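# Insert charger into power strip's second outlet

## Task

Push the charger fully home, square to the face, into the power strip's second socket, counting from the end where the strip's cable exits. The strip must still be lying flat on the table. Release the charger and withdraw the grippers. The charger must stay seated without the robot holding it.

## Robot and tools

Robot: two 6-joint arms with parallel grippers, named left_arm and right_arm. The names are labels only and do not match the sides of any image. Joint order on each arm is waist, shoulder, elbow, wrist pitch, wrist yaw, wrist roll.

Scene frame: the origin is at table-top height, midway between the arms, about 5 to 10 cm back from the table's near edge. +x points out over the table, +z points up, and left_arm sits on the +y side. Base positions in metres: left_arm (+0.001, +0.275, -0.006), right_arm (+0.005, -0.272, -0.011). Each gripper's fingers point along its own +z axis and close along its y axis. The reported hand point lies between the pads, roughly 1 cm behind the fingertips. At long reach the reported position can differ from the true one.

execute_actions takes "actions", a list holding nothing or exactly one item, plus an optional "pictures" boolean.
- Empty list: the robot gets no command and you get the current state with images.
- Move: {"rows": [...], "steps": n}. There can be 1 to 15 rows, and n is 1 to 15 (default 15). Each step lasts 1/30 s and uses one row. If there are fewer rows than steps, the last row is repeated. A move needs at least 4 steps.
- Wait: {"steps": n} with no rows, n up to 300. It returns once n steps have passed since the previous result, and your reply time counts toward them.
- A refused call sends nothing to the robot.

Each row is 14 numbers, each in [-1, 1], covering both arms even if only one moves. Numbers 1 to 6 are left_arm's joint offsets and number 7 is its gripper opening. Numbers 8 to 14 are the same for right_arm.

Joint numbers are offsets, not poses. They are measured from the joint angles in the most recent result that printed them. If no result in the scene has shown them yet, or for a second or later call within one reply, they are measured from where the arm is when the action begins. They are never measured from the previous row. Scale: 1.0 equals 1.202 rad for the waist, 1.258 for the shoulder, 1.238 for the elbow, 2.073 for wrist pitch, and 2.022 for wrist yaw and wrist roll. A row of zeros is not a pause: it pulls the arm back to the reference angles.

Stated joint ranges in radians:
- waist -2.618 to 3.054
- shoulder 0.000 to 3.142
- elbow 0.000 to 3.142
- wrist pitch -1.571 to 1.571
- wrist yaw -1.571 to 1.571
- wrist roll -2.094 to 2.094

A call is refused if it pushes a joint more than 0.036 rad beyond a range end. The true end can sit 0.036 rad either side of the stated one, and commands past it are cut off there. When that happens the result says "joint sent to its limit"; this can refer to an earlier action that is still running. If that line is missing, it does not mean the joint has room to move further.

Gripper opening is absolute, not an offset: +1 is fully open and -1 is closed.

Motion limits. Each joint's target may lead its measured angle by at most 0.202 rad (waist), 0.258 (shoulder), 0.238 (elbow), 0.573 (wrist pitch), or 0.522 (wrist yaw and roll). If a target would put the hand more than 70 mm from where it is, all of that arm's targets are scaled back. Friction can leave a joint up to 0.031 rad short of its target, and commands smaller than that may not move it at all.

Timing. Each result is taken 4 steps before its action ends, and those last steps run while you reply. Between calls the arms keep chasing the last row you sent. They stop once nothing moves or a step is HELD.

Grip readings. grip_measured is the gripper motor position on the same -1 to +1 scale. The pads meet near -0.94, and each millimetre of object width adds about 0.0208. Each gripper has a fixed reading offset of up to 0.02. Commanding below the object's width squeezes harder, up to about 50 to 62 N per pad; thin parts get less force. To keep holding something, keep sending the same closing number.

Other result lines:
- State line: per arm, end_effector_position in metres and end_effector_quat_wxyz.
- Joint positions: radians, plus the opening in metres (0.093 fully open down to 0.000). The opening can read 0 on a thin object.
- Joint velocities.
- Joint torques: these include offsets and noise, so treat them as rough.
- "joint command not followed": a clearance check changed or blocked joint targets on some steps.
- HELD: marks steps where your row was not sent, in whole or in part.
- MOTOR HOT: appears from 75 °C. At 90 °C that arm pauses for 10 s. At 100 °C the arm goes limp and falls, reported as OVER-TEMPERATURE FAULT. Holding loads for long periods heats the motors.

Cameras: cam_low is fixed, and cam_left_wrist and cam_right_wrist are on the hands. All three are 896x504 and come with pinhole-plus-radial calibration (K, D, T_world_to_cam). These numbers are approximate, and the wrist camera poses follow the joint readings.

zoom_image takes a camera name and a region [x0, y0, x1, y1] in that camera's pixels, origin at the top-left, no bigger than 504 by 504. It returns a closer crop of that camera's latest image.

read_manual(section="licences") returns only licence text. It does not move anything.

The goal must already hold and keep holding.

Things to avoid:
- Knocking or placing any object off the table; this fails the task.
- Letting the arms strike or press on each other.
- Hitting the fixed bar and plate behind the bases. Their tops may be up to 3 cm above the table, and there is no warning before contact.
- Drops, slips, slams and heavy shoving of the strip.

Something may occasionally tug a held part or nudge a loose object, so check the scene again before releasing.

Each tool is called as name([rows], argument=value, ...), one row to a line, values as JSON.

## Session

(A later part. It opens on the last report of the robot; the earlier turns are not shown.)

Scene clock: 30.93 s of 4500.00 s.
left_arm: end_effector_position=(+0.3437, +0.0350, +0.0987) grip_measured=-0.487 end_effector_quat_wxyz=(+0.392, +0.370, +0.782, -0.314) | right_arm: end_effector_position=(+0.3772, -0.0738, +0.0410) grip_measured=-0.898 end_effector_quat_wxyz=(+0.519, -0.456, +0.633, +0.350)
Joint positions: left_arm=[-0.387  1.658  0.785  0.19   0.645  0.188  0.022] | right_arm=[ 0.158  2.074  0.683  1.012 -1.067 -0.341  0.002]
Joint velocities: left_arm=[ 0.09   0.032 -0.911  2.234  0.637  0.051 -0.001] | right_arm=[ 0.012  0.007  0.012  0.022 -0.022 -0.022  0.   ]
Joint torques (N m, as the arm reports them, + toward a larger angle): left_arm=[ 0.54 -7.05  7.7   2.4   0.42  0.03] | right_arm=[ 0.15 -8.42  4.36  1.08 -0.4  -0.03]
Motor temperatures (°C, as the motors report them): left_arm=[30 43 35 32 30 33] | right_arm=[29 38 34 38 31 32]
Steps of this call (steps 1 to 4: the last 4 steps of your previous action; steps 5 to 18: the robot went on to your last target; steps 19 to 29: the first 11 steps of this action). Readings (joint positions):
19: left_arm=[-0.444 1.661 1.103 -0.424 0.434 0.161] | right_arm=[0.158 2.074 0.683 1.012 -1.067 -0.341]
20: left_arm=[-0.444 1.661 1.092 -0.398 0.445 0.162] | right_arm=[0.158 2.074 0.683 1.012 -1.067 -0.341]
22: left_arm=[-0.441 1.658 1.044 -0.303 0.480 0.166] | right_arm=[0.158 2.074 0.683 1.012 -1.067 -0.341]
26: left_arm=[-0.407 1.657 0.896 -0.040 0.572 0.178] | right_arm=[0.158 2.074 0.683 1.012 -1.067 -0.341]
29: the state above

execute_actions([
  {"rows": [
[0,0.075,-0.088,0.328,0.075,0.016,-0.6, 0,0,0,-0.04,0,0,-0.9],
[0,0.083,-0.093,0.340,0.075,0.016,-0.6, 0,0,0,-0.04,0,0,-0.9],
[0,0.093,-0.100,0.352,0.075,0.016,-0.6, 0,0,0,-0.04,0,0,-0.9],
[0,0.104,-0.108,0.364,0.075,0.016,-0.6, 0,0,0,-0.04,0,0,-0.9],
[0,0.115,-0.116,0.376,0.075,0.016,-0.6, 0,0,0,-0.04,0,0,-0.9],
[0,0.126,-0.124,0.387,0.075,0.016,-0.6, 0,0,0,-0.04,0,0,-0.9],
[0,0.137,-0.132,0.397,0.075,0.016,-0.6, 0,0,0,-0.04,0,0,-0.9],
[0,0.147,-0.139,0.404,0.075,0.016,-0.6, 0,0,0,-0.04,0,0,-0.9],
[0,0.156,-0.146,0.409,0.075,0.016,-0.6, 0,0,0,-0.04,0,0,-0.9],
[0,0.164,-0.152,0.409,0.075,0.016,-0.6, 0,0,0,-0.04,0,0,-0.9],
[0,0.171,-0.157,0.409,0.075,0.016,-0.6, 0,0,0,-0.04,0,0,-0.9],
[0,0.177,-0.160,0.409,0.075,0.016,-0.6, 0,0,0,-0.04,0,0,-0.9],
[0,0.181,-0.162,0.409,0.075,0.016,-0.6, 0,0,0,-0.04,0,0,-0.9],
[0,0.184,-0.162,0.409,0.075,0.016,-0.6, 0,0,0,-0.04,0,0,-0.9]
], "steps": 15},
])

execute_actions([
  {"steps": 12},
], pictures=true)

Scene clock: 31.97 s of 4500.00 s.
left_arm: end_effector_position=(+0.3488, +0.0147, +0.1206) grip_measured=-0.487 end_effector_quat_wxyz=(+0.559, +0.439, +0.620, -0.334) | right_arm: end_effector_position=(+0.3772, -0.0738, +0.0410) grip_measured=-0.898 end_effector_quat_wxyz=(+0.519, -0.456, +0.633, +0.350)
Joint positions: left_arm=[-0.385  1.833  0.628  0.974  0.783  0.212  0.022] | right_arm=[ 0.158  2.074  0.683  1.012 -1.067 -0.341  0.002]
Joint velocities: left_arm=[-0.007  0.369 -0.295  0.33   0.007  0.007 -0.001] | right_arm=[ 0.002 -0.012  0.002  0.007  0.051  0.007 -0.   ]
Joint torques (N m, as the arm reports them, + toward a larger angle): left_arm=[ 0.01 -6.79  4.39  2.27  0.27  0.04] | right_arm=[ 0.13 -8.45  4.34  1.07 -0.4  -0.03]
Motor temperatures (°C, as the motors report them): left_arm=[30 43 35 32 30 33] | right_arm=[29 39 34 38 31 32]
Steps of this call (steps 1 to 4: the last 4 steps of your previous action; steps 5 to 20: the robot went on to your last target; steps 21 to 31: the first 11 steps of this action). Readings (joint positions):
21: left_arm=[-0.385 1.785 0.662 0.707 0.769 0.212] | right_arm=[0.158 2.074 0.683 1.012 -1.067 -0.341]
22: left_arm=[-0.385 1.785 0.662 0.730 0.772 0.212] | right_arm=[0.158 2.074 0.683 1.012 -1.067 -0.341]
24: left_arm=[-0.385 1.785 0.662 0.796 0.777 0.212] | right_arm=[0.158 2.074 0.683 1.012 -1.067 -0.341]
28: left_arm=[-0.385 1.799 0.655 0.915 0.782 0.212] | right_arm=[0.158 2.074 0.683 1.012 -1.067 -0.341]
31: the state above

Scene clock: 32.37 s of 4500.00 s.
left_arm: end_effector_position=(+0.3424, +0.0173, +0.0951) grip_measured=-0.487 end_effector_quat_wxyz=(+0.539, +0.435, +0.637, -0.339) | right_arm: end_effector_position=(+0.3772, -0.0738, +0.0410) grip_measured=-0.898 end_effector_quat_wxyz=(+0.519, -0.456, +0.633, +0.350)
Joint positions: left_arm=[-0.385  1.884  0.597  1.003  0.785  0.212  0.022] | right_arm=[ 0.158  2.074  0.683  1.012 -1.067 -0.341  0.002]
Joint velocities: left_arm=[-0.012 -0.007  0.002  0.007  0.007  0.007 -0.   ] | right_arm=[ 0.017  0.007  0.007 -0.051 -0.051  0.007  0.   ]
Joint torques (N m, as the arm reports them, + toward a larger angle): left_arm=[ 0.03 -7.82  4.58  2.35  0.32  0.05] | right_arm=[ 0.13 -8.47  4.36  1.08 -0.4  -0.03]
Motor temperatures (°C, as the motors report them): left_arm=[30 43 35 33 30 33] | right_arm=[29 39 34 38 31 32]
Kept back: nothing.
Steps of this call (steps 1 to 4: the last 4 steps of your previous action; steps 5 to 12: the robot went on to your last target). Readings (joint positions):
1: left_arm=[-0.385 1.846 0.619 0.982 0.784 0.212] | right_arm=[0.158 2.074 0.683 1.012 -1.067 -0.341]
2: left_arm=[-0.385 1.858 0.611 0.986 0.784 0.212] | right_arm=[0.158 2.074 0.683 1.012 -1.067 -0.341]
4: left_arm=[-0.385 1.877 0.600 0.987 0.785 0.212] | right_arm=[0.158 2.074 0.683 1.012 -1.067 -0.341]
8: left_arm=[-0.385 1.884 0.597 0.992 0.785 0.212] | right_arm=[0.158 2.074 0.683 1.012 -1.067 -0.341]
12: the state above
camera_calibration (this result's frames):
cam_left_wrist: T_world_to_cam=[[-0.92145, -0.386944, -0.0347002, 0.320338], [-0.202589, 0.554801, -0.806941, 0.176062], [0.331492, -0.736526, -0.589612, 0.0407525], [0, 0, 0, 1]] pos_world=[0.317334, 0.0562886, 0.177215]
cam_right_wrist: T_world_to_cam=[[0.943052, -0.332017, 0.0204598, -0.381419], [-0.187167, -0.580459, -0.792487, 0.0986165], [0.274995, 0.743527, -0.609545, 0.0559679], [0, 0, 0, 1]] pos_world=[0.362765, -0.111008, 0.120071]

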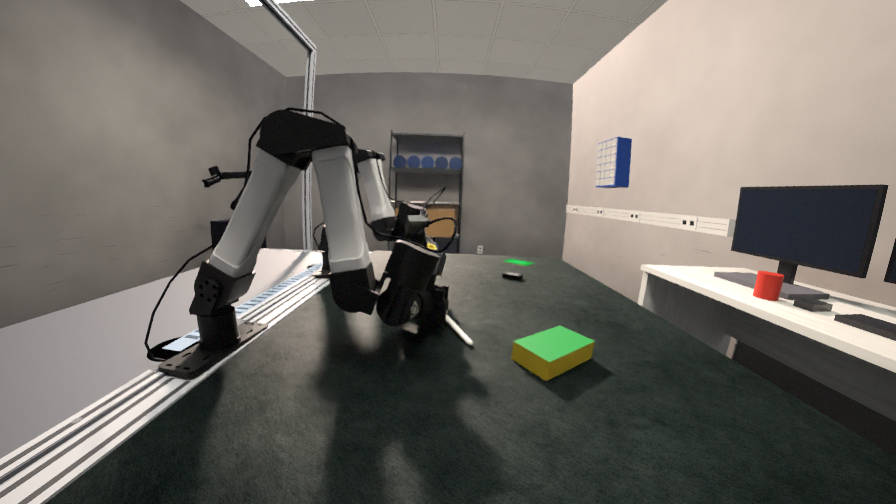

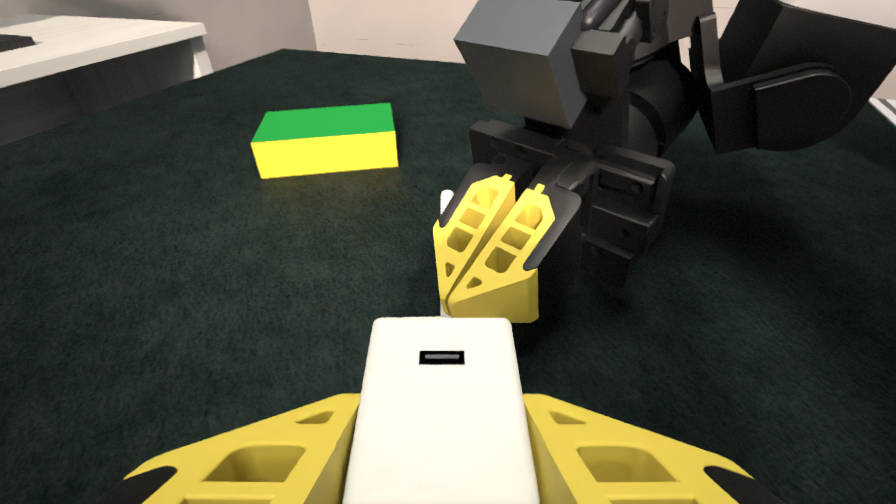

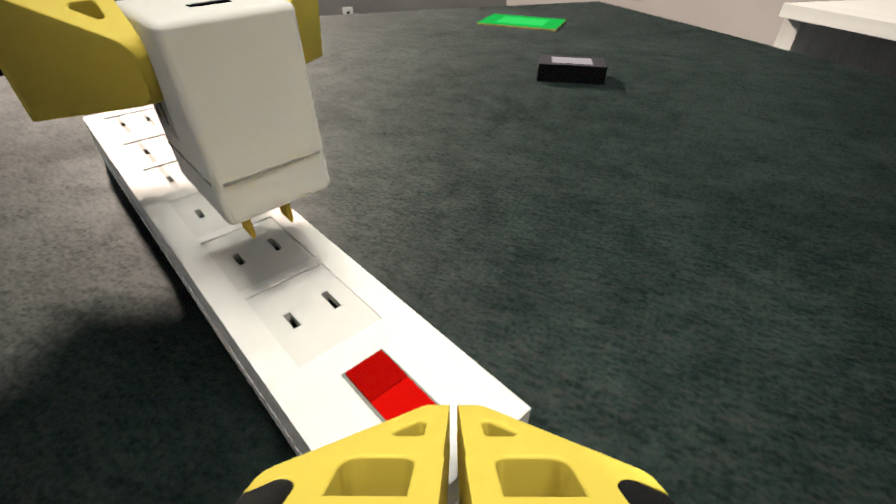

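zoom_image(camera="cam_right_wrist", region=[190, 170, 350, 290])

Region (190, 170, 350, 290) of cam_right_wrist's 896x504 image, scaled by 3.150, with more detail than that image has; it fills the top 378 rows of this view, and the rest is white.

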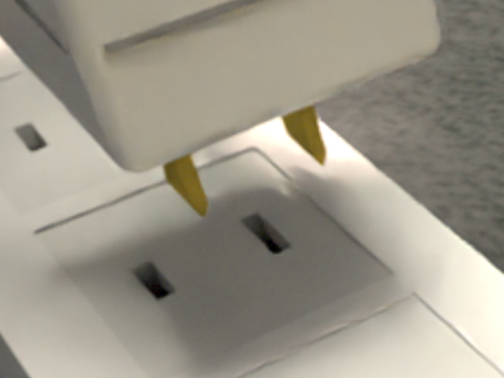

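zoom_image(camera="cam_right_wrist", region=[100, 0, 360, 250])

Region (100, 0, 360, 250) of cam_right_wrist's 896x504 image, scaled by 1.938, with more detail than that image has; it fills the top 485 rows of this view, and the rest is white.

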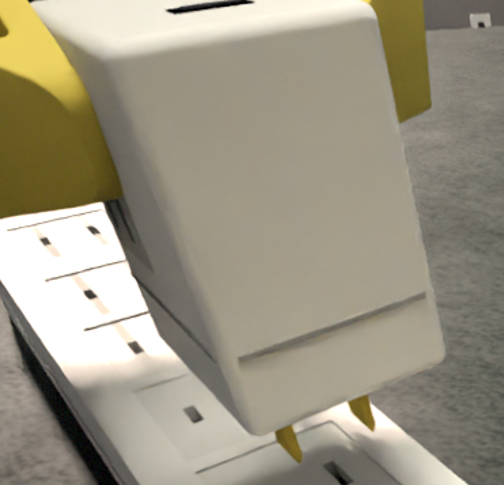

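zoom_image(camera="cam_right_wrist", region=[140, 90, 260, 230])

Region (140, 90, 260, 230) of cam_right_wrist's 896x504 image, scaled by 3.600, with more detail than that image has; it fills the left 432 columns of this view, and the rest is white.

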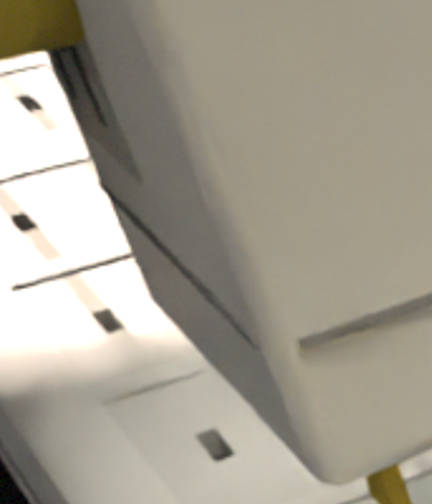

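execute_actions([
  {"rows": [
[0,0.008,-0.0105,0.018,0.008,-0.006,-0.6, 0,0,0,-0.04,0,0,-0.9],
[0,0.012,-0.0105,0.021,0.010,-0.012,-0.6, 0,0,0,-0.04,0,0,-0.9],
[0,0.016,-0.0105,0.024,0.012,-0.018,-0.6, 0,0,0,-0.04,0,0,-0.9],
[0,0.019,-0.0105,0.027,0.0134,-0.024,-0.6, 0,0,0,-0.04,0,0,-0.9],
[0,0.022,-0.0105,0.030,0.0134,-0.024,-0.6, 0,0,0,-0.04,0,0,-0.9],
[0,0.024,-0.0105,0.030,0.0134,-0.024,-0.6, 0,0,0,-0.04,0,0,-0.9],
[0,0.026,-0.0105,0.030,0.0134,-0.024,-0.6, 0,0,0,-0.04,0,0,-0.9],
[0,0.028,-0.0105,0.030,0.0134,-0.024,-0.6, 0,0,0,-0.04,0,0,-0.9]
], "steps": 12},
])

execute_actions([
  {"steps": 8},
], pictures=true)

zoom_image(camera="cam_right_wrist", region=[190, 170, 350, 290])

Scene clock: 35.73 s of 4500.00 s.
left_arm: end_effector_position=(+0.3417, +0.0160, +0.0949) grip_measured=-0.487 end_effector_quat_wxyz=(+0.537, +0.430, +0.636, -0.350) | right_arm: end_effector_position=(+0.3772, -0.0738, +0.0410) grip_measured=-0.898 end_effector_quat_wxyz=(+0.519, -0.456, +0.633, +0.350)
Joint positions: left_arm=[-0.385  1.899  0.597  1.032  0.797  0.184  0.022] | right_arm=[ 0.158  2.074  0.683  1.012 -1.067 -0.341  0.002]
Joint velocities: left_arm=[-0.007  0.1   -0.007  0.051  0.051 -0.051 -0.   ] | right_arm=[ 0.007  0.002 -0.002  0.022  0.007 -0.037  0.   ]
Joint torques (N m, as the arm reports them, + toward a larger angle): left_arm=[ 0.16 -6.93  4.43  2.36  0.3  -0.14] | right_arm=[ 0.13 -8.46  4.39  1.07 -0.4  -0.03]
Motor temperatures (°C, as the motors report them): left_arm=[30 43 35 34 30 33] | right_arm=[29 39 34 38 31 32]
Steps of this call (steps 1 to 30: the robot went on to your last target; steps 31 to 90: nothing new was sent; then 0.10 s passed at rest; steps 91 to 98: the first 8 steps of this action). Readings (joint positions):
91: left_arm=[-0.385 1.884 0.597 1.010 0.786 0.212] | right_arm=[0.158 2.074 0.683 1.012 -1.067 -0.341]
92: left_arm=[-0.385 1.884 0.597 1.011 0.787 0.210] | right_arm=[0.158 2.074 0.683 1.012 -1.067 -0.341]
94: left_arm=[-0.385 1.886 0.597 1.017 0.791 0.200] | right_arm=[0.158 2.074 0.683 1.012 -1.067 -0.341]
98: the state above

Scene clock: 36.00 s of 4500.00 s.
left_arm: end_effector_position=(+0.3414, +0.0158, +0.0925) grip_measured=-0.487 end_effector_quat_wxyz=(+0.533, +0.428, +0.638, -0.354) | right_arm: end_effector_position=(+0.3772, -0.0738, +0.0410) grip_measured=-0.898 end_effector_quat_wxyz=(+0.519, -0.456, +0.633, +0.350)
Joint positions: left_arm=[-0.385  1.907  0.597  1.035  0.8    0.175  0.022] | right_arm=[ 0.158  2.074  0.683  1.012 -1.067 -0.341  0.002]
Joint velocities: left_arm=[ 0.002  0.002  0.007 -0.037 -0.007 -0.037 -0.001] | right_arm=[-0.007 -0.017 -0.027  0.007 -0.051 -0.007  0.001]
Joint torques (N m, as the arm reports them, + toward a larger angle): left_arm=[ 0.14 -7.34  4.43  2.35  0.32 -0.09] | right_arm=[ 0.12 -8.44  4.38  1.07 -0.4  -0.02]
Motor temperatures (°C, as the motors report them): left_arm=[30 43 35 34 30 33] | right_arm=[29 39 34 37 31 32]
Kept back: nothing.
Steps of this call (steps 1 to 4: the last 4 steps of your previous action; steps 5 to 8: the robot went on to your last target). Readings (joint positions):
1: left_arm=[-0.385 1.903 0.597 1.032 0.798 0.182] | right_arm=[0.158 2.074 0.683 1.012 -1.067 -0.341]
2: left_arm=[-0.385 1.905 0.597 1.032 0.798 0.180] | right_arm=[0.158 2.074 0.683 1.012 -1.067 -0.341]
4: left_arm=[-0.385 1.907 0.597 1.032 0.799 0.177] | right_arm=[0.158 2.074 0.683 1.012 -1.067 -0.341]
8: the state above
camera_calibration (this result's frames):
cam_left_wrist: T_world_to_cam=[[-0.924858, -0.380307, -0.00194113, 0.31675], [-0.220089, 0.539376, -0.812794, 0.181308], [0.310158, -0.751292, -0.582548, 0.0453584], [0, 0, 0, 1]] pos_world=[0.318785, 0.0567468, 0.174404]
cam_right_wrist: T_world_to_cam=[[0.943052, -0.332017, 0.0204598, -0.381419], [-0.187167, -0.580459, -0.792487, 0.0986165], [0.274995, 0.743527, -0.609545, 0.0559679], [0, 0, 0, 1]] pos_world=[0.362765, -0.111008, 0.120071]

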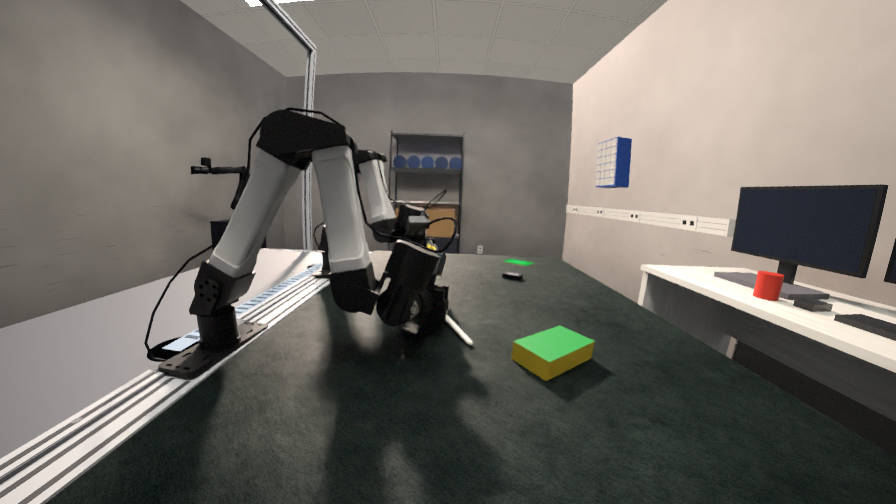

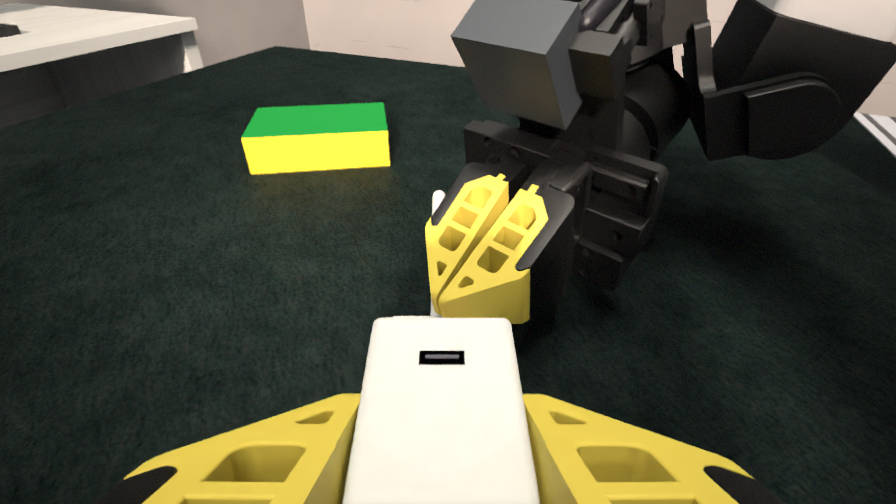

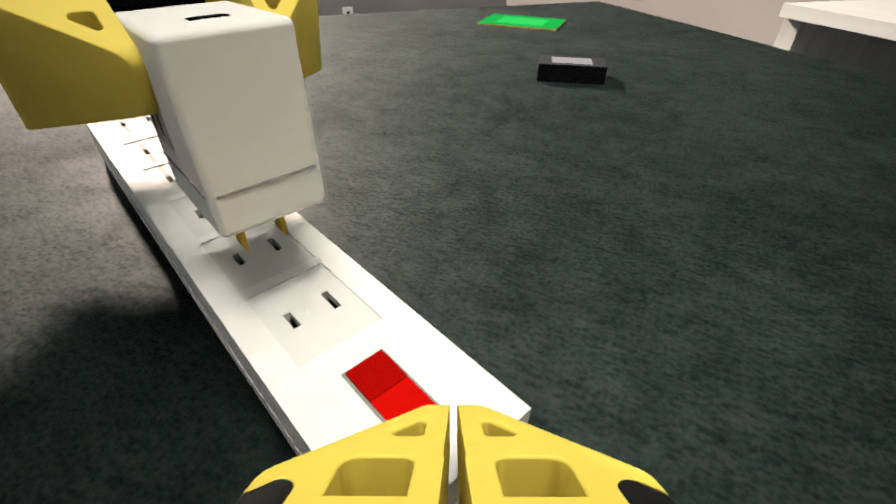

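Region (190, 170, 350, 290) of cam_right_wrist's 896x504 image, scaled by 3.150, with more detail than that image has; it fills the top 378 rows of this view, and the rest is white.

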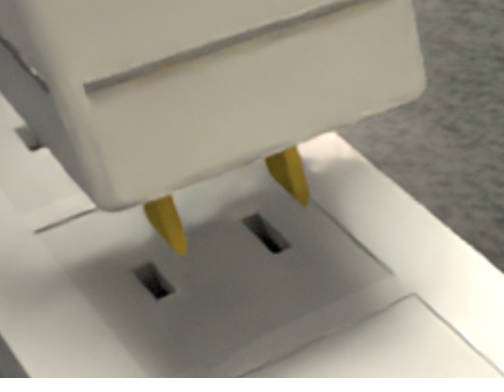

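execute_actions([
  {"rows": [
[0,0.010,-0.034,0.0145,0.006,-0.004,-0.6, 0,0,0,-0.04,0,0,-0.9],
[0,0.010,-0.034,0.0145,0.006,-0.004,-0.6, 0,0,0,-0.04,0,0,-0.9],
[0,0.010,-0.018,0.0145,0.006,-0.004,-0.6, 0,0,0,-0.04,0,0,-0.9]
], "steps": 10},
])

execute_actions([
  {"steps": 5},
], pictures=true)

zoom_image(camera="cam_right_wrist", region=[190, 170, 350, 290])

Scene clock: 37.27 s of 4500.00 s.
left_arm: end_effector_position=(+0.3381, +0.0169, +0.0888) grip_measured=-0.487 end_effector_quat_wxyz=(+0.529, +0.427, +0.641, -0.356) | right_arm: end_effector_position=(+0.3772, -0.0738, +0.0410) grip_measured=-0.898 end_effector_quat_wxyz=(+0.519, -0.456, +0.633, +0.350)
Joint positions: left_arm=[-0.385  1.91   0.584  1.042  0.802  0.173  0.022] | right_arm=[ 0.158  2.074  0.683  1.012 -1.067 -0.341  0.002]
Joint velocities: left_arm=[-0.002  0.002 -0.012  0.007  0.022  0.007  0.   ] | right_arm=[ 0.002 -0.017 -0.002  0.007 -0.037  0.022 -0.   ]
Joint torques (N m, as the arm reports them, + toward a larger angle): left_arm=[ 0.01 -7.35  4.73  2.3   0.25 -0.09] | right_arm=[ 0.11 -8.43  4.39  1.07 -0.39 -0.03]
Motor temperatures (°C, as the motors report them): left_arm=[30 43 35 34 30 33] | right_arm=[29 39 34 37 31 32]
Steps of this call (steps 1 to 30: the robot went on to your last target; steps 31 to 32: nothing new was sent; steps 33 to 38: the first 6 steps of this action). Readings (joint positions):
33: left_arm=[-0.385 1.907 0.593 1.039 0.801 0.173] | right_arm=[0.158 2.074 0.683 1.012 -1.067 -0.341]
34: left_arm=[-0.385 1.907 0.588 1.043 0.801 0.173] | right_arm=[0.158 2.074 0.683 1.012 -1.067 -0.341]
36: left_arm=[-0.385 1.909 0.584 1.042 0.802 0.173] | right_arm=[0.158 2.074 0.683 1.012 -1.067 -0.341]
38: the state above

Scene clock: 37.43 s of 4500.00 s.
left_arm: end_effector_position=(+0.3381, +0.0169, +0.0888) grip_measured=-0.487 end_effector_quat_wxyz=(+0.529, +0.427, +0.641, -0.356) | right_arm: end_effector_position=(+0.3772, -0.0738, +0.0410) grip_measured=-0.898 end_effector_quat_wxyz=(+0.519, -0.456, +0.633, +0.350)
Joint positions: left_arm=[-0.385  1.91   0.584  1.042  0.802  0.173  0.022] | right_arm=[ 0.158  2.074  0.683  1.012 -1.067 -0.341  0.002]
Joint velocities: left_arm=[-0.012  0.017 -0.017 -0.066  0.007 -0.022 -0.   ] | right_arm=[ 0.002  0.017 -0.002  0.022 -0.007 -0.007  0.001]
Joint torques (N m, as the arm reports them, + toward a larger angle): left_arm=[-0.07 -7.4   4.56  2.27  0.27 -0.1 ] | right_arm=[ 0.12 -8.43  4.39  1.07 -0.39 -0.03]
Motor temperatures (°C, as the motors report them): left_arm=[30 43 35 34 30 33] | right_arm=[29 39 34 37 31 32]
Kept back: nothing.
Steps of this call (steps 1 to 4: the last 4 steps of your previous action; step 5: the robot went on to your last target). Readings (joint positions):
1: left_arm=[-0.385 1.910 0.584 1.042 0.802 0.173] | right_arm=[0.158 2.074 0.683 1.012 -1.067 -0.341]
2: left_arm=[-0.385 1.910 0.584 1.042 0.802 0.173] | right_arm=[0.158 2.074 0.683 1.012 -1.067 -0.341]
4: left_arm=[-0.385 1.910 0.584 1.042 0.802 0.173] | right_arm=[0.158 2.074 0.683 1.012 -1.067 -0.341]
5: the state above
camera_calibration (this result's frames):
cam_left_wrist: T_world_to_cam=[[-0.925493, -0.378699, 0.00703766, 0.313449], [-0.227682, 0.541386, -0.809359, 0.179224], [0.302693, -0.750659, -0.587272, 0.0479212], [0, 0, 0, 1]] pos_world=[0.316395, 0.0576456, 0.170994]
cam_right_wrist: T_world_to_cam=[[0.943052, -0.332017, 0.0204598, -0.381419], [-0.187167, -0.580459, -0.792487, 0.0986165], [0.274995, 0.743527, -0.609545, 0.0559679], [0, 0, 0, 1]] pos_world=[0.362765, -0.111008, 0.120071]

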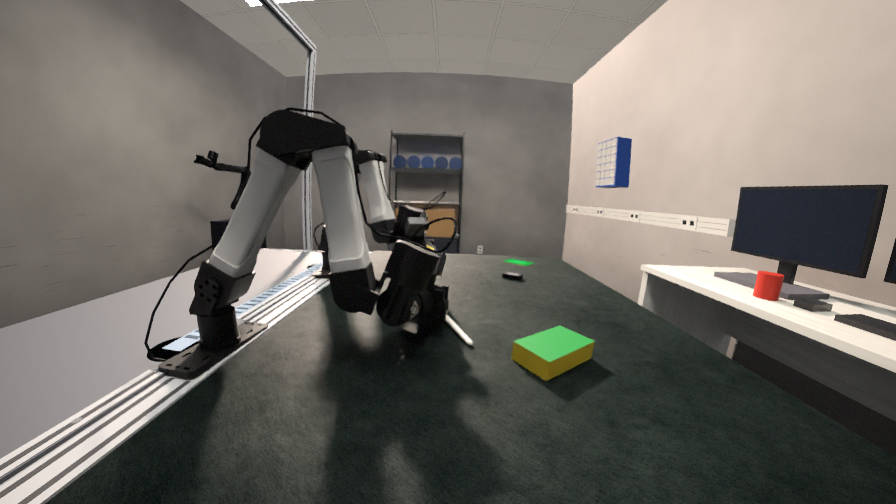

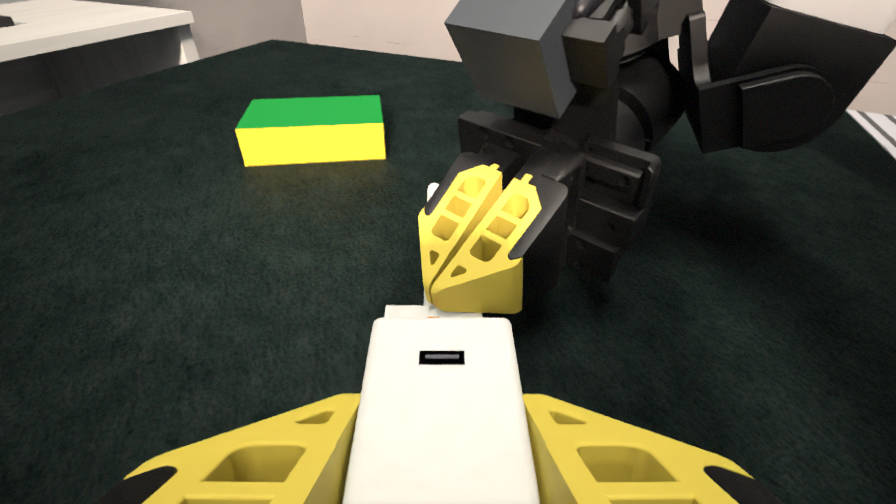

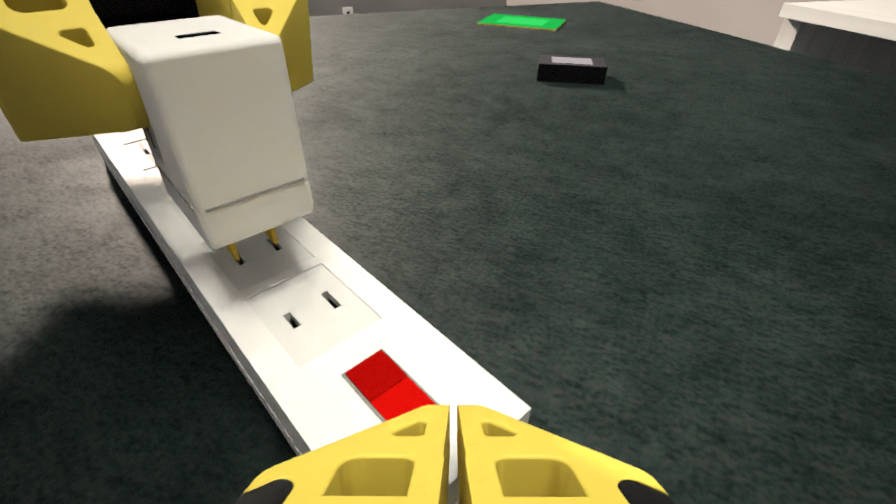

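Region (190, 170, 350, 290) of cam_right_wrist's 896x504 image, scaled by 3.150, with more detail than that image has; it fills the top 378 rows of this view, and the rest is white.

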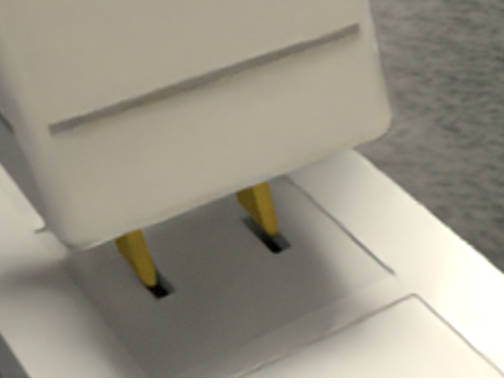

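execute_actions([
  {"rows": [
[0,0.012,-0.007,0.012,0.003,-0.003,-0.6, 0,0,0,-0.04,0,0,-0.9],
[0,0.015,-0.007,0.013,0.003,-0.003,-0.6, 0,0,0,-0.04,0,0,-0.9],
[0,0.017,-0.007,0.014,0.003,-0.003,-0.6, 0,0,0,-0.04,0,0,-0.9],
[0,0.019,-0.007,0.015,0.003,-0.003,-0.6, 0,0,0,-0.04,0,0,-0.9],
[0,0.021,-0.007,0.016,0.003,-0.003,-0.6, 0,0,0,-0.04,0,0,-0.9],
[0,0.023,-0.007,0.017,0.003,-0.003,-0.6, 0,0,0,-0.04,0,0,-0.9],
[0,0.024,-0.007,0.017,0.003,-0.003,-0.6, 0,0,0,-0.04,0,0,-0.9]
], "steps": 12},
])

execute_actions([
  {"steps": 5},
], pictures=true)

zoom_image(camera="cam_right_wrist", region=[190, 170, 350, 290])

Scene clock: 38.47 s of 4500.00 s.
left_arm: end_effector_position=(+0.3381, +0.0169, +0.0847) grip_measured=-0.487 end_effector_quat_wxyz=(+0.527, +0.426, +0.643, -0.356) | right_arm: end_effector_position=(+0.3772, -0.0738, +0.0410) grip_measured=-0.898 end_effector_quat_wxyz=(+0.519, -0.456, +0.633, +0.350)
Joint positions: left_arm=[-0.385  1.923  0.584  1.048  0.802  0.173  0.022] | right_arm=[ 0.158  2.074  0.683  1.012 -1.067 -0.341  0.002]
Joint velocities: left_arm=[ 0.012  0.076 -0.007 -0.022  0.007  0.022 -0.001] | right_arm=[ 0.002 -0.002 -0.002  0.007 -0.022  0.022  0.   ]
Joint torques (N m, as the arm reports them, + toward a larger angle): left_arm=[ 0.18 -7.28  4.73  2.38  0.25 -0.09] | right_arm=[ 0.14 -8.42  4.39  1.07 -0.39 -0.03]
Motor temperatures (°C, as the motors report them): left_arm=[30 43 35 34 30 33] | right_arm=[29 40 34 37 31 32]
Steps of this call (steps 1 to 15: the robot went on to your last target; steps 16 to 23: nothing new was sent; steps 24 to 31: the first 8 steps of this action). Readings (joint positions):
24: left_arm=[-0.385 1.910 0.584 1.042 0.802 0.173] | right_arm=[0.158 2.074 0.683 1.012 -1.067 -0.341]
25: left_arm=[-0.385 1.910 0.584 1.042 0.802 0.173] | right_arm=[0.158 2.074 0.683 1.012 -1.067 -0.341]
27: left_arm=[-0.385 1.910 0.584 1.043 0.802 0.173] | right_arm=[0.158 2.074 0.683 1.012 -1.067 -0.341]
31: the state above

Scene clock: 38.63 s of 4500.00 s.
left_arm: end_effector_position=(+0.3381, +0.0170, +0.0832) grip_measured=-0.487 end_effector_quat_wxyz=(+0.525, +0.426, +0.645, -0.357) | right_arm: end_effector_position=(+0.3772, -0.0738, +0.0410) grip_measured=-0.898 end_effector_quat_wxyz=(+0.519, -0.456, +0.633, +0.350)
Joint positions: left_arm=[-0.385  1.927  0.584  1.048  0.802  0.173  0.022] | right_arm=[ 0.158  2.074  0.683  1.012 -1.067 -0.341  0.002]
Joint velocities: left_arm=[ 0.002 -0.007  0.002  0.022 -0.037 -0.022 -0.001] | right_arm=[-0.002  0.007  0.002 -0.007 -0.022 -0.022  0.   ]
Joint torques (N m, as the arm reports them, + toward a larger angle): left_arm=[ 0.14 -7.45  4.66  2.35  0.26 -0.1 ] | right_arm=[ 0.14 -8.46  4.37  1.07 -0.4  -0.02]
Motor temperatures (°C, as the motors report them): left_arm=[30 43 35 34 30 33] | right_arm=[29 40 34 37 31 32]
Kept back: nothing.
Steps of this call (steps 1 to 4: the last 4 steps of your previous action; step 5: the robot went on to your last target). Readings (joint positions):
1: left_arm=[-0.385 1.925 0.584 1.048 0.802 0.173] | right_arm=[0.158 2.074 0.683 1.012 -1.067 -0.341]
2: left_arm=[-0.385 1.927 0.584 1.048 0.802 0.173] | right_arm=[0.158 2.074 0.683 1.012 -1.067 -0.341]
4: left_arm=[-0.385 1.927 0.584 1.048 0.802 0.173] | right_arm=[0.158 2.074 0.683 1.012 -1.067 -0.341]
5: the state above
camera_calibration (this result's frames):
cam_left_wrist: T_world_to_cam=[[-0.925323, -0.378879, 0.0151286, 0.31279], [-0.236112, 0.544512, -0.804834, 0.17704], [0.296697, -0.748304, -0.593307, 0.0471623], [0, 0, 0, 1]] pos_world=[0.31724, 0.0574006, 0.165738]
cam_right_wrist: T_world_to_cam=[[0.943052, -0.332017, 0.0204598, -0.381419], [-0.187167, -0.580459, -0.792487, 0.0986165], [0.274995, 0.743527, -0.609545, 0.0559679], [0, 0, 0, 1]] pos_world=[0.362765, -0.111008, 0.120071]

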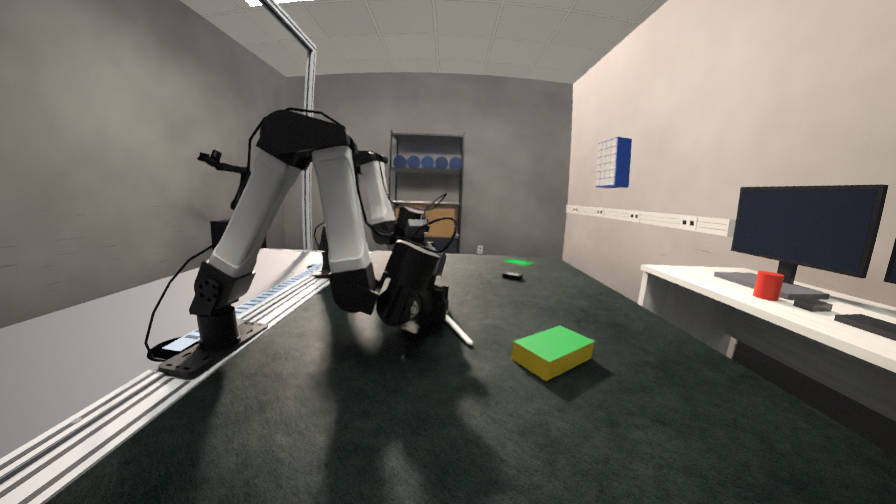

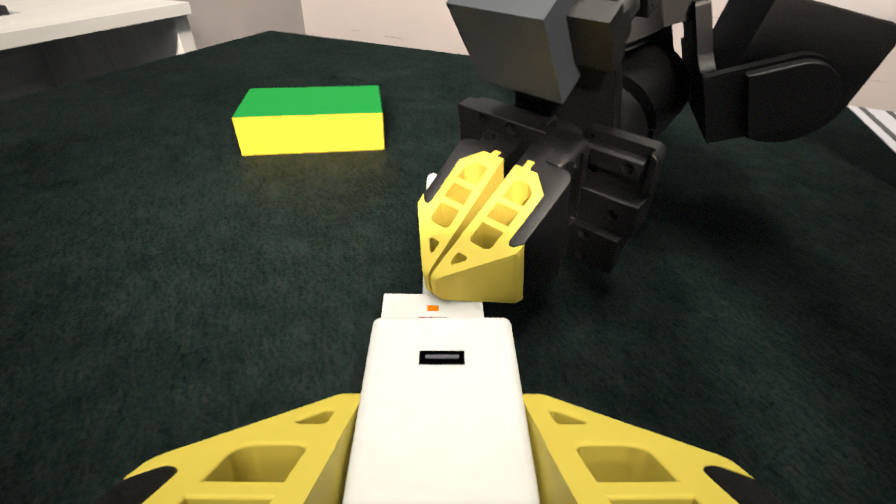

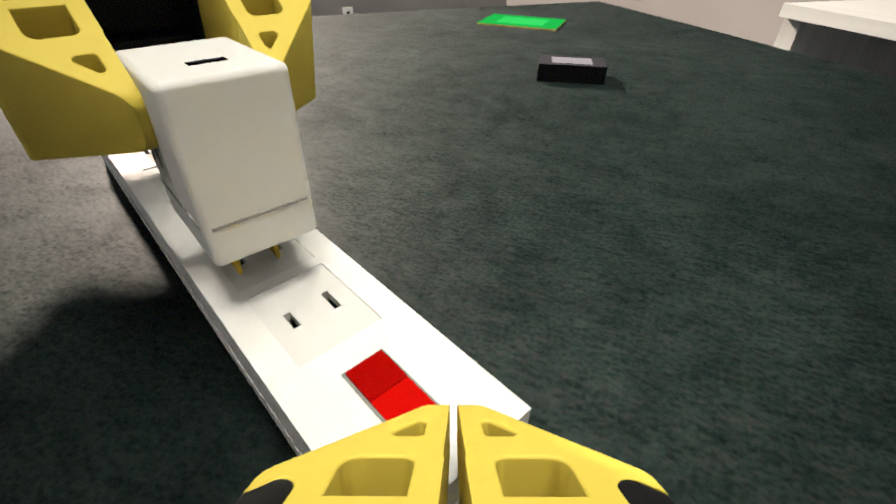

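Region (190, 170, 350, 290) of cam_right_wrist's 896x504 image, scaled by 3.150, with more detail than that image has; it fills the top 378 rows of this view, and the rest is white.

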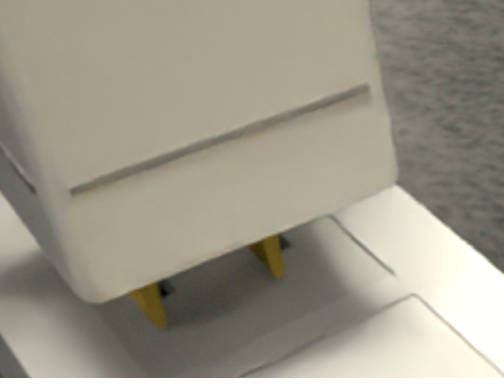

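execute_actions([
  {"rows": [
[0.010,0,-0.004,0.014,0.008,0.004,-0.6, 0,0,0,-0.04,0,0,-0.9],
[0.016,0,-0.004,0.014,0.012,0.008,-0.6, 0,0,0,-0.04,0,0,-0.9],
[0.020,0,-0.004,0.014,0.016,0.012,-0.6, 0,0,0,-0.04,0,0,-0.9],
[0.023,0,-0.004,0.014,0.020,0.0155,-0.6, 0,0,0,-0.04,0,0,-0.9],
[0.026,0,-0.004,0.014,0.024,0.0155,-0.6, 0,0,0,-0.04,0,0,-0.9],
[0.028,0,-0.004,0.014,0.028,0.0155,-0.6, 0,0,0,-0.04,0,0,-0.9],
[0.030,0,-0.004,0.014,0.028,0.0155,-0.6, 0,0,0,-0.04,0,0,-0.9]
], "steps": 14},
])

execute_actions([
  {"steps": 6},
], pictures=true)

zoom_image(camera="cam_right_wrist", region=[190, 170, 350, 290])

Scene clock: 40.57 s of 4500.00 s.
left_arm: end_effector_position=(+0.3391, +0.0229, +0.0846) grip_measured=-0.487 end_effector_quat_wxyz=(+0.528, +0.432, +0.638, -0.358) | right_arm: end_effector_position=(+0.3772, -0.0738, +0.0410) grip_measured=-0.898 end_effector_quat_wxyz=(+0.519, -0.456, +0.633, +0.350)
Joint positions: left_arm=[-0.361  1.927  0.584  1.049  0.836  0.192  0.022] | right_arm=[ 0.158  2.074  0.683  1.012 -1.067 -0.341  0.002]
Joint velocities: left_arm=[ 0.002 -0.007 -0.002  0.037  0.051  0.022  0.001] | right_arm=[-0.002 -0.007  0.007  0.051  0.022  0.037  0.   ]
Joint torques (N m, as the arm reports them, + toward a larger angle): left_arm=[ 0.96 -8.33  4.94  2.27  0.37  0.01] | right_arm=[ 0.16 -8.46  4.37  1.07 -0.4  -0.03]
Motor temperatures (°C, as the motors report them): left_arm=[30 42 35 35 30 33] | right_arm=[29 40 34 37 31 32]
Steps of this call (steps 1 to 15: the robot went on to your last target; steps 16 to 48: nothing new was sent; steps 49 to 58: the first 10 steps of this action). Readings (joint positions):
49: left_arm=[-0.385 1.927 0.584 1.048 0.803 0.173] | right_arm=[0.158 2.074 0.683 1.012 -1.067 -0.341]
50: left_arm=[-0.385 1.927 0.584 1.048 0.805 0.174] | right_arm=[0.158 2.074 0.683 1.012 -1.067 -0.341]
52: left_arm=[-0.379 1.927 0.584 1.048 0.813 0.180] | right_arm=[0.158 2.074 0.683 1.012 -1.067 -0.341]
56: left_arm=[-0.364 1.927 0.584 1.049 0.832 0.189] | right_arm=[0.158 2.074 0.683 1.012 -1.067 -0.341]
58: the state above

Scene clock: 40.77 s of 4500.00 s.
left_arm: end_effector_position=(+0.3380, +0.0224, +0.0849) grip_measured=-0.487 end_effector_quat_wxyz=(+0.528, +0.434, +0.635, -0.360) | right_arm: end_effector_position=(+0.3772, -0.0738, +0.0410) grip_measured=-0.898 end_effector_quat_wxyz=(+0.519, -0.456, +0.633, +0.350)
Joint positions: left_arm=[-0.361  1.927  0.584  1.049  0.844  0.195  0.022] | right_arm=[ 0.158  2.074  0.683  1.012 -1.067 -0.341  0.002]
Joint velocities: left_arm=[-0.012 -0.007 -0.012  0.007  0.007  0.007 -0.   ] | right_arm=[-0.007 -0.017  0.002  0.037  0.066  0.037 -0.001]
Joint torques (N m, as the arm reports them, + toward a larger angle): left_arm=[ 1.   -8.33  4.94  2.33  0.28  0.06] | right_arm=[ 0.12 -8.43  4.39  1.07 -0.39 -0.03]
Motor temperatures (°C, as the motors report them): left_arm=[30 42 35 35 30 33] | right_arm=[29 40 34 37 31 32]
Kept back: nothing.
Steps of this call (steps 1 to 4: the last 4 steps of your previous action; steps 5 to 6: the robot went on to your last target). Readings (joint positions):
1: left_arm=[-0.361 1.927 0.584 1.049 0.838 0.192] | right_arm=[0.158 2.074 0.683 1.012 -1.067 -0.341]
2: left_arm=[-0.361 1.927 0.584 1.049 0.840 0.193] | right_arm=[0.158 2.074 0.683 1.012 -1.067 -0.341]
4: left_arm=[-0.361 1.927 0.584 1.049 0.843 0.194] | right_arm=[0.158 2.074 0.683 1.012 -1.067 -0.341]
6: the state above
camera_calibration (this result's frames):
cam_left_wrist: T_world_to_cam=[[-0.932892, -0.360154, 0.00128313, 0.318077], [-0.21196, 0.546144, -0.810432, 0.167728], [0.29118, -0.756317, -0.585832, 0.0536874], [0, 0, 0, 1]] pos_world=[0.31665, 0.0635581, 0.166975]
cam_right_wrist: T_world_to_cam=[[0.943052, -0.332017, 0.0204598, -0.381419], [-0.187167, -0.580459, -0.792487, 0.0986165], [0.274995, 0.743527, -0.609545, 0.0559679], [0, 0, 0, 1]] pos_world=[0.362765, -0.111008, 0.120071]

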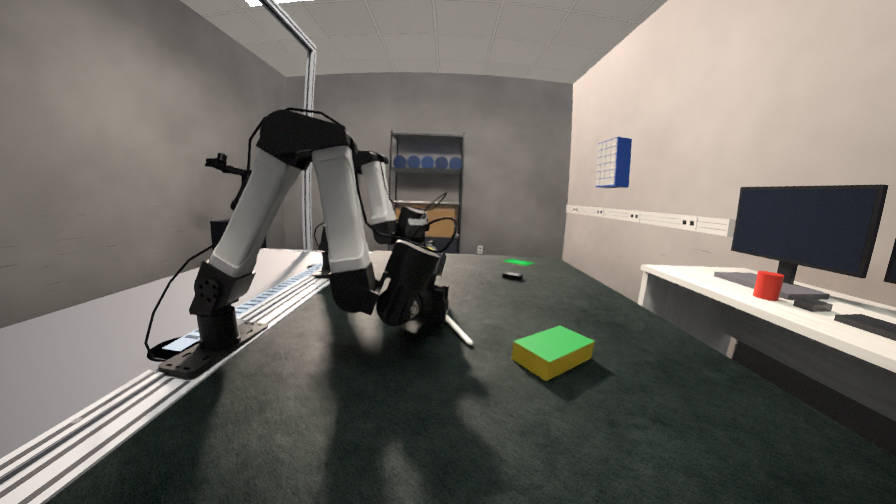

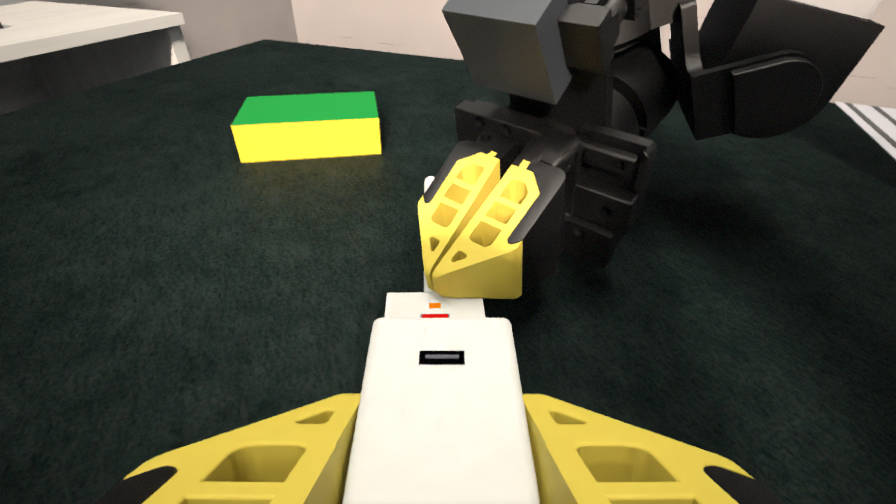

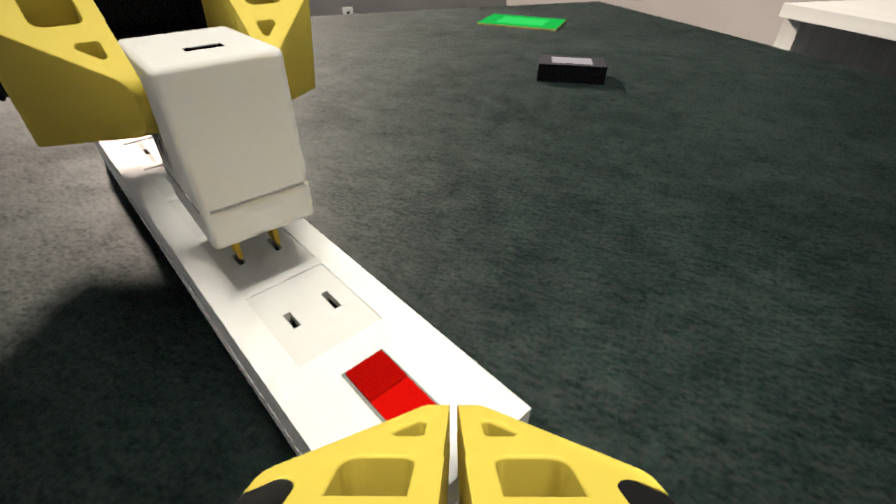

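Region (190, 170, 350, 290) of cam_right_wrist's 896x504 image, scaled by 3.150, with more detail than that image has; it fills the top 378 rows of this view, and the rest is white.

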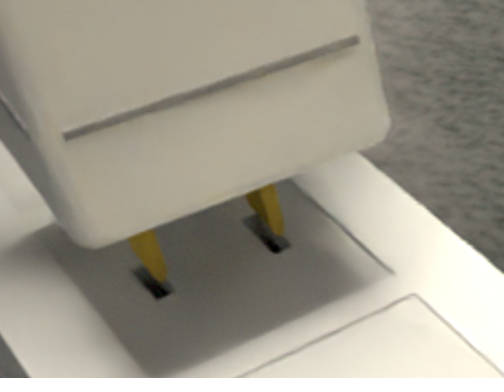

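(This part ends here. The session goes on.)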